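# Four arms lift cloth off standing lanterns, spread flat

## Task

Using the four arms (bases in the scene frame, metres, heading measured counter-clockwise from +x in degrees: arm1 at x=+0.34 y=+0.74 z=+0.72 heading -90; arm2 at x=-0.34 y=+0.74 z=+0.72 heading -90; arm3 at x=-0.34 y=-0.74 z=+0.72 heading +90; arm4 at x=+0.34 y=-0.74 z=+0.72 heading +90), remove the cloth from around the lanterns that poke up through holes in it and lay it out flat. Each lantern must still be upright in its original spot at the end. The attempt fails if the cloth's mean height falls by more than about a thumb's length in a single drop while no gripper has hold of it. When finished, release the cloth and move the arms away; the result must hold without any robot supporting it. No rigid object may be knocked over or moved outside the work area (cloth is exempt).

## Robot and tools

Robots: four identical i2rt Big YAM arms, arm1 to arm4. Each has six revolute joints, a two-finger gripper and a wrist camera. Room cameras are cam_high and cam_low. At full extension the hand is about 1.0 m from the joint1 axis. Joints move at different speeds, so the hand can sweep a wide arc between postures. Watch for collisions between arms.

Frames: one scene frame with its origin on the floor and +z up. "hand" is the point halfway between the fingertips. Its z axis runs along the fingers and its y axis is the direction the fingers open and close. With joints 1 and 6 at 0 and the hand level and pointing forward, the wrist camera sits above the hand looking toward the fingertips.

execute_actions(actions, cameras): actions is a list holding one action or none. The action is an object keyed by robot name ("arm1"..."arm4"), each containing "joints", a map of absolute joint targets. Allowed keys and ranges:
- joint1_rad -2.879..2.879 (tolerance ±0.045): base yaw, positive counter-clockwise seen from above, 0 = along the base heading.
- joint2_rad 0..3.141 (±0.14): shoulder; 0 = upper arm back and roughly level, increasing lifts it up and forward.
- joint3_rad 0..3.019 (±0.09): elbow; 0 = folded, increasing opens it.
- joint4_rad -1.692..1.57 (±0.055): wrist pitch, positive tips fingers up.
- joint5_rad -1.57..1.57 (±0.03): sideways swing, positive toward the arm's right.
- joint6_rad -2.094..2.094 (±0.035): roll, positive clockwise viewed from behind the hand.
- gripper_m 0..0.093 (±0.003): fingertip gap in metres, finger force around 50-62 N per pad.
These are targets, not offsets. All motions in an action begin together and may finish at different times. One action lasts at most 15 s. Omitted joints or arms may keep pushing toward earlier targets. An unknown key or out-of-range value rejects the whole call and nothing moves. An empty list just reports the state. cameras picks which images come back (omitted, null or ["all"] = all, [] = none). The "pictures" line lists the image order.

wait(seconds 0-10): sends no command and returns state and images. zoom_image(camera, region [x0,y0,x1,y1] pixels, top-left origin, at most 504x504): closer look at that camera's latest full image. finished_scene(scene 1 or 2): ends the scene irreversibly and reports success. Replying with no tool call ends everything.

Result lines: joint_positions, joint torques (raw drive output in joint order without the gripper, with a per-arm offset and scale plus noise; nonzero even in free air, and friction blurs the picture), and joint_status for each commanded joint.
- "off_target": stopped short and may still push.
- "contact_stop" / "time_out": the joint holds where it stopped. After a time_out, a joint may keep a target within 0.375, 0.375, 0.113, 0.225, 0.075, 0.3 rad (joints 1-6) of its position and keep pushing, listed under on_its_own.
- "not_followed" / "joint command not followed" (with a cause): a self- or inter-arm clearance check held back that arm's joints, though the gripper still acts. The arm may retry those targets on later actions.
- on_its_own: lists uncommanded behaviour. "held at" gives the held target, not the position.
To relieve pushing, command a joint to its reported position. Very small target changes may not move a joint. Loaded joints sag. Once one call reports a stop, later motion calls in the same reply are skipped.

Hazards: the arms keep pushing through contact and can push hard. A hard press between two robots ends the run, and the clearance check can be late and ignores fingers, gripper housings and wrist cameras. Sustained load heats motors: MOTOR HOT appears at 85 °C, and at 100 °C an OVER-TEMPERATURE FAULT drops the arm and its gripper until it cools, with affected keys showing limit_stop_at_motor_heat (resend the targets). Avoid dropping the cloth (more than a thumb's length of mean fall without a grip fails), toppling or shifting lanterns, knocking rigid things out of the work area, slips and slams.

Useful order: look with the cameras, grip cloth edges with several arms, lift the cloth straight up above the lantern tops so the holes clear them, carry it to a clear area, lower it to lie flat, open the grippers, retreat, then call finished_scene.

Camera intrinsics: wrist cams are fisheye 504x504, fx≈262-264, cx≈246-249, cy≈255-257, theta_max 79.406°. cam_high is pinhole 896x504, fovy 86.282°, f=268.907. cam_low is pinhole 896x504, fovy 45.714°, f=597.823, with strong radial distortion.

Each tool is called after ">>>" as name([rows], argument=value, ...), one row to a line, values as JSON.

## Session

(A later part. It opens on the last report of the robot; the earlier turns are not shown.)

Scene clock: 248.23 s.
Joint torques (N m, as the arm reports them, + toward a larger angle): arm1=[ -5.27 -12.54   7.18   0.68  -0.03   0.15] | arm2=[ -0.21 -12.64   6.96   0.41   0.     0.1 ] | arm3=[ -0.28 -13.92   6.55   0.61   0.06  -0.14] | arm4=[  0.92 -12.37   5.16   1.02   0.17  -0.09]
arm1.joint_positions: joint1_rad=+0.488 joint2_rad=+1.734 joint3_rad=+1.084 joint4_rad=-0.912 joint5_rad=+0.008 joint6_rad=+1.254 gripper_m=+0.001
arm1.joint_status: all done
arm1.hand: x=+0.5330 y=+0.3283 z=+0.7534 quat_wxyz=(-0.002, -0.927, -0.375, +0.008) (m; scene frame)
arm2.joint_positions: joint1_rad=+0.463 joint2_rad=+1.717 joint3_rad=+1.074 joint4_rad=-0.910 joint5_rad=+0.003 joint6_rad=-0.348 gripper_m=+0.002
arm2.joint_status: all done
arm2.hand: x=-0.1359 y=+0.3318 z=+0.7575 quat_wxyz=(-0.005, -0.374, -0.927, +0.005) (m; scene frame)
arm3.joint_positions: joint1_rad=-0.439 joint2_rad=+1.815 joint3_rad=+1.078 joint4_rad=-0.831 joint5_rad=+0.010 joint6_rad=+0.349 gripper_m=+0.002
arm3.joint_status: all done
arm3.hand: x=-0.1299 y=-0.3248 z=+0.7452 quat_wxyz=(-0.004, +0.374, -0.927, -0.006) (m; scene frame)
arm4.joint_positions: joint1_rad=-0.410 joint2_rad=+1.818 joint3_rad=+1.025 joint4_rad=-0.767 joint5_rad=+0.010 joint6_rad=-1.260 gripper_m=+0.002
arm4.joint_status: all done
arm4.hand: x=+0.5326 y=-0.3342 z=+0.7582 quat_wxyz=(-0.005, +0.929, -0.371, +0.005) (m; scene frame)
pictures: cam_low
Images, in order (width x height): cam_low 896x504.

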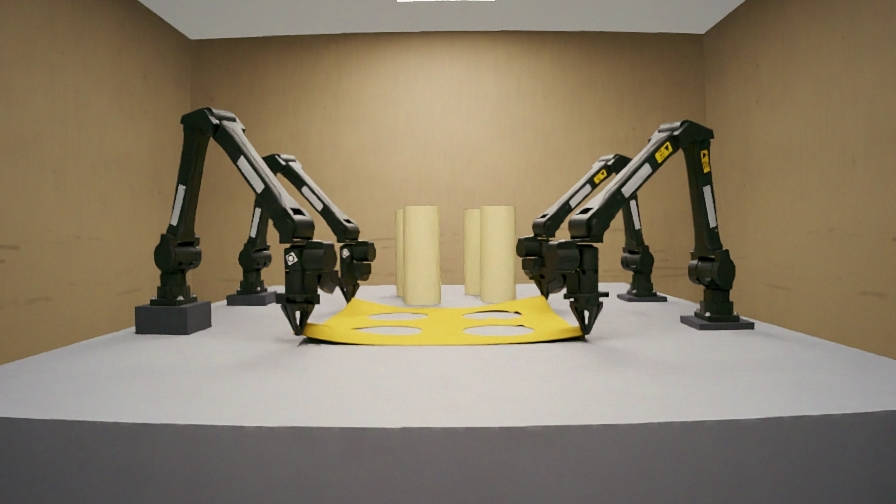

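>>> execute_actions([
  {"arm1":{"joints":{"gripper_m":0.07}},"arm2":{"joints":{"gripper_m":0.07}},"arm3":{"joints":{"gripper_m":0.07}},"arm4":{"joints":{"gripper_m":0.07}}},
])

Scene clock: 250.97 s.
Joint torques (N m, as the arm reports them, + toward a larger angle): arm1=[ -5.04 -12.65   7.15   0.66  -0.02   0.15] | arm2=[ -0.22 -12.58   6.93   0.41   0.     0.1 ] | arm3=[ -0.32 -13.82   6.58   0.63   0.06  -0.14] | arm4=[  0.82 -12.21   5.16   0.95   0.1   -0.08]
arm1.joint_positions: joint1_rad=+0.488 joint2_rad=+1.734 joint3_rad=+1.084 joint4_rad=-0.912 joint5_rad=+0.008 joint6_rad=+1.255 gripper_m=+0.070
arm1.joint_status: all done
arm1.hand: x=+0.5331 y=+0.3283 z=+0.7534 quat_wxyz=(-0.002, -0.927, -0.375, +0.008) (m; scene frame)
arm2.joint_positions: joint1_rad=+0.463 joint2_rad=+1.717 joint3_rad=+1.074 joint4_rad=-0.910 joint5_rad=+0.003 joint6_rad=-0.348 gripper_m=+0.070
arm2.joint_status: all done
arm2.hand: x=-0.1359 y=+0.3318 z=+0.7575 quat_wxyz=(-0.005, -0.374, -0.927, +0.005) (m; scene frame)
arm3.joint_positions: joint1_rad=-0.439 joint2_rad=+1.815 joint3_rad=+1.078 joint4_rad=-0.831 joint5_rad=+0.010 joint6_rad=+0.349 gripper_m=+0.070
arm3.joint_status: all done
arm3.hand: x=-0.1299 y=-0.3248 z=+0.7452 quat_wxyz=(-0.004, +0.374, -0.927, -0.006) (m; scene frame)
arm4.joint_positions: joint1_rad=-0.410 joint2_rad=+1.818 joint3_rad=+1.025 joint4_rad=-0.767 joint5_rad=+0.011 joint6_rad=-1.260 gripper_m=+0.070
arm4.joint_status: all done
arm4.hand: x=+0.5328 y=-0.3343 z=+0.7582 quat_wxyz=(-0.005, +0.929, -0.371, +0.006) (m; scene frame)
pictures: arm1_cam_wrist, arm2_cam_wrist, arm3_cam_wrist, arm4_cam_wrist, cam_high, cam_low
Images, in order (width x height): arm1_cam_wrist 504x504, arm2_cam_wrist 504x504, arm3_cam_wrist 504x504, arm4_cam_wrist 504x504, cam_high 896x504, cam_low 896x504.

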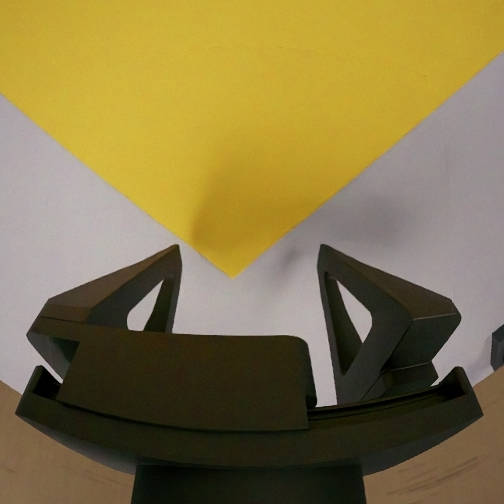

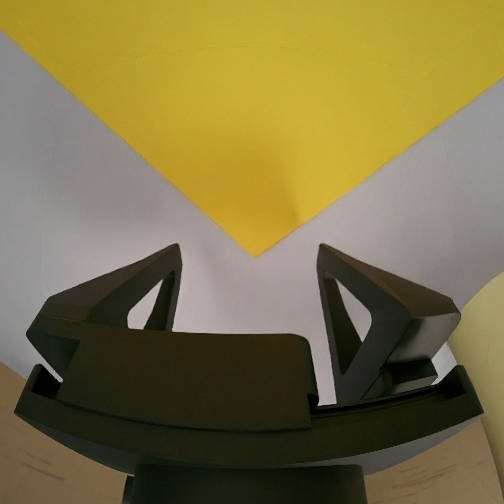

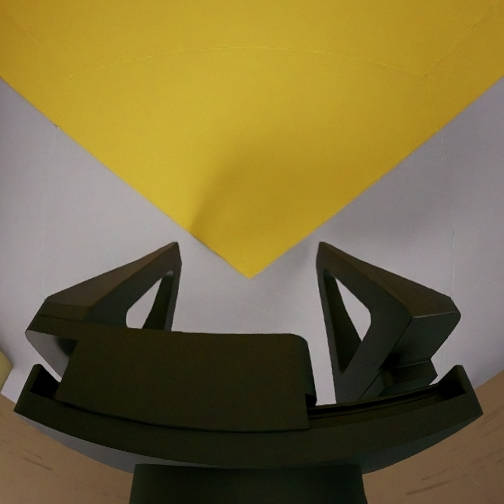

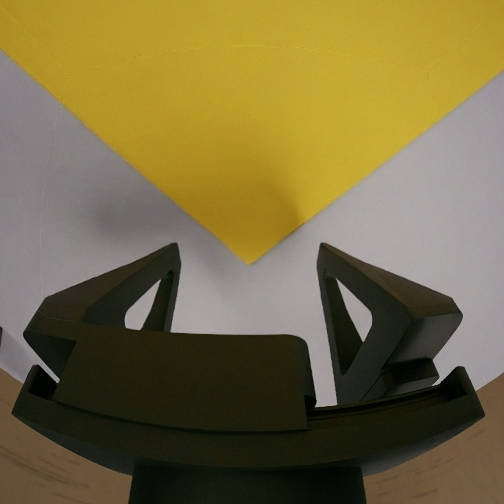

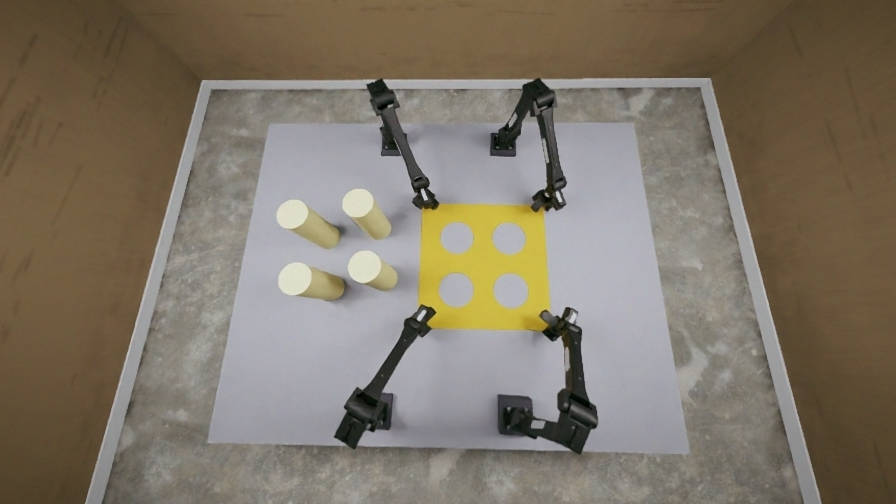

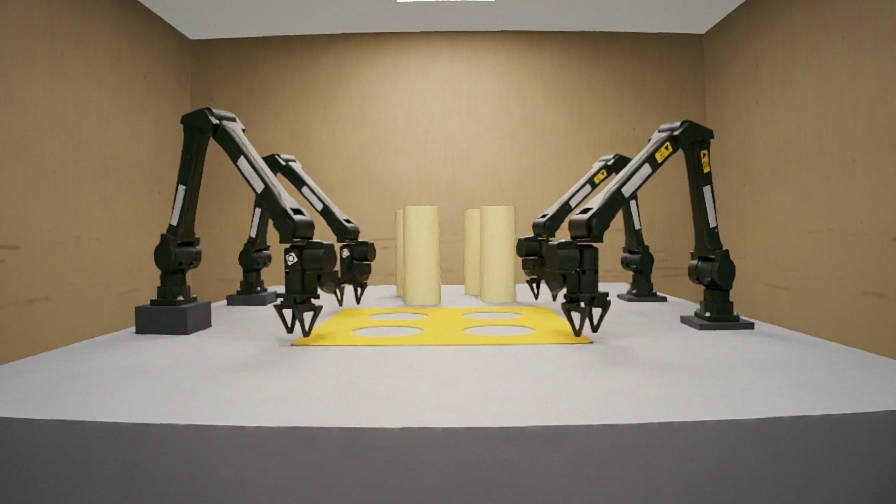

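>>> execute_actions([
  {"arm1":{"joints":{"joint2_rad":0.75,"joint3_rad":1.12,"joint4_rad":-1.2}},"arm2":{"joints":{"joint2_rad":0.75,"joint3_rad":1.12,"joint4_rad":-1.2}},"arm3":{"joints":{"joint2_rad":0.75,"joint3_rad":1.12,"joint4_rad":-1.2}},"arm4":{"joints":{"joint2_rad":0.75,"joint3_rad":1.12,"joint4_rad":-1.2}}},
], cameras=["cam_high","cam_low"])

Scene clock: 255.43 s.
Joint torques (N m, as the arm reports them, + toward a larger angle): arm1=[-5.1  -0.65 11.54  1.25 -0.03  0.09] | arm2=[-0.24 -0.92 10.63  1.21  0.01  0.12] | arm3=[-0.38 -1.78 10.47  0.77  0.05 -0.16] | arm4=[ 0.84 -1.86 11.4   1.39  0.1  -0.03]
arm1.joint_positions: joint1_rad=+0.488 joint2_rad=+0.743 joint3_rad=+1.084 joint4_rad=-1.194 joint5_rad=+0.008 joint6_rad=+1.255 gripper_m=+0.070
arm1.joint_status: all done
arm1.hand: x=+0.4727 y=+0.4591 z=+1.1176 quat_wxyz=(-0.348, -0.869, -0.351, -0.017) (m; scene frame)
arm2.joint_positions: joint1_rad=+0.463 joint2_rad=+0.745 joint3_rad=+1.092 joint4_rad=-1.194 joint5_rad=+0.003 joint6_rad=-0.348 gripper_m=+0.070
arm2.joint_status: all done
arm2.hand: x=-0.1990 y=+0.4580 z=+1.1203 quat_wxyz=(-0.262, -0.351, -0.868, +0.235) (m; scene frame)
arm3.joint_positions: joint1_rad=-0.439 joint2_rad=+0.744 joint3_rad=+1.094 joint4_rad=-1.185 joint5_rad=+0.010 joint6_rad=+0.349 gripper_m=+0.070
arm3.joint_status: all done
arm3.hand: x=-0.1929 y=-0.4654 z=+1.1501 quat_wxyz=(-0.270, +0.345, -0.865, -0.245) (m; scene frame)
arm4.joint_positions: joint1_rad=-0.410 joint2_rad=+0.744 joint3_rad=+1.086 joint4_rad=-1.190 joint5_rad=+0.012 joint6_rad=-1.260 gripper_m=+0.070
arm4.joint_status: all done
arm4.hand: x=+0.4724 y=-0.4601 z=+1.1758 quat_wxyz=(-0.352, +0.868, -0.349, +0.030) (m; scene frame)
pictures: cam_high, cam_low
Images, in order (width x height): cam_high 896x504, cam_low 896x504.

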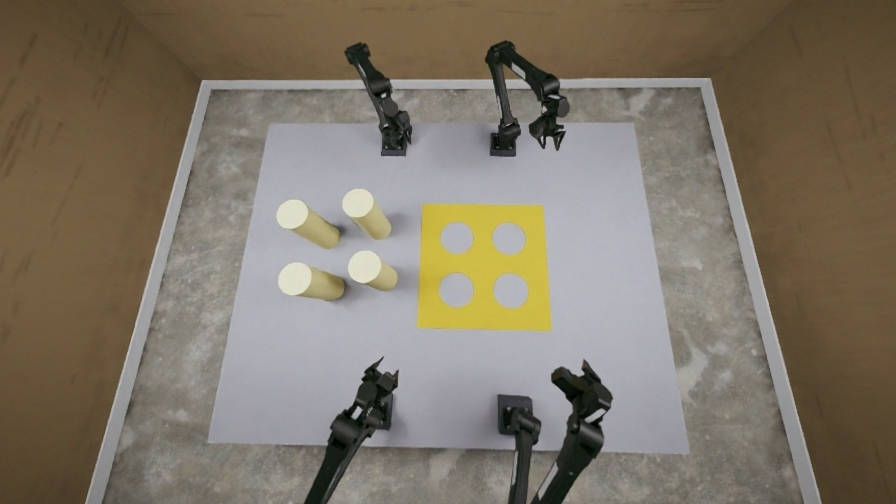

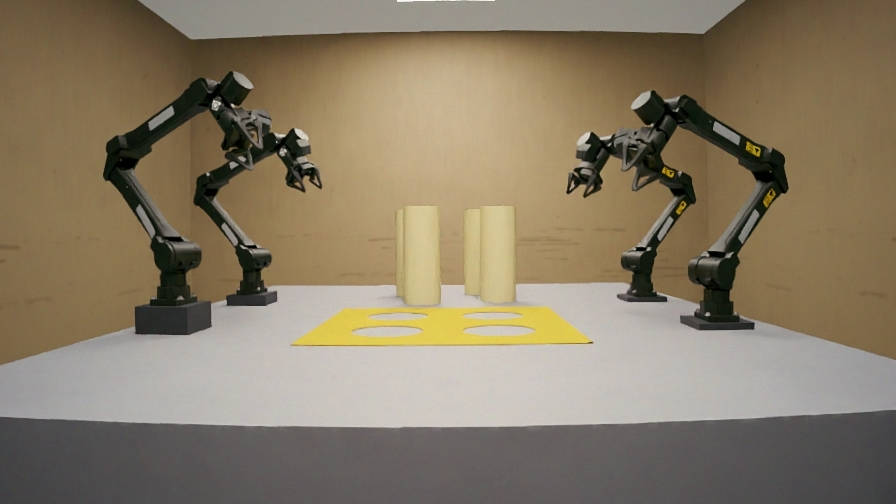

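>>> zoom_image(camera="cam_high", region=[260, 170, 580, 350])

>>> zoom_image(camera="cam_low", region=[270, 190, 620, 370])

Region (260, 170, 580, 350) of cam_high's 896x504 image, scaled by 1.575, with more detail than that image has; it fills the top 284 rows of this view, and the rest is white.

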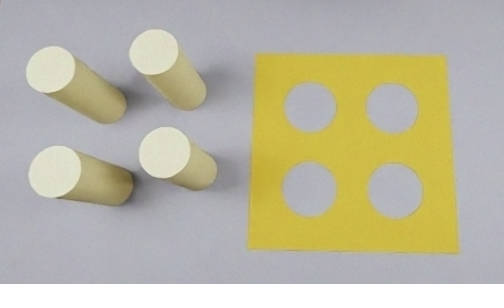

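Region (270, 190, 620, 370) of cam_low's 896x504 image, scaled by 1.440, with more detail than that image has; it fills the top 259 rows of this view, and the rest is white.

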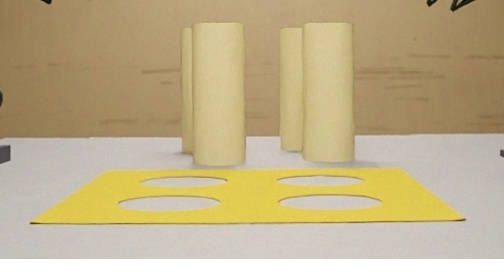

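The cloth now lies flat and clear of the lanterns, all four lanterns are still standing, and the arms are retracted. I'm ending scene 1.

>>> finished_scene(scene=1)

The scene is finished: the task was done.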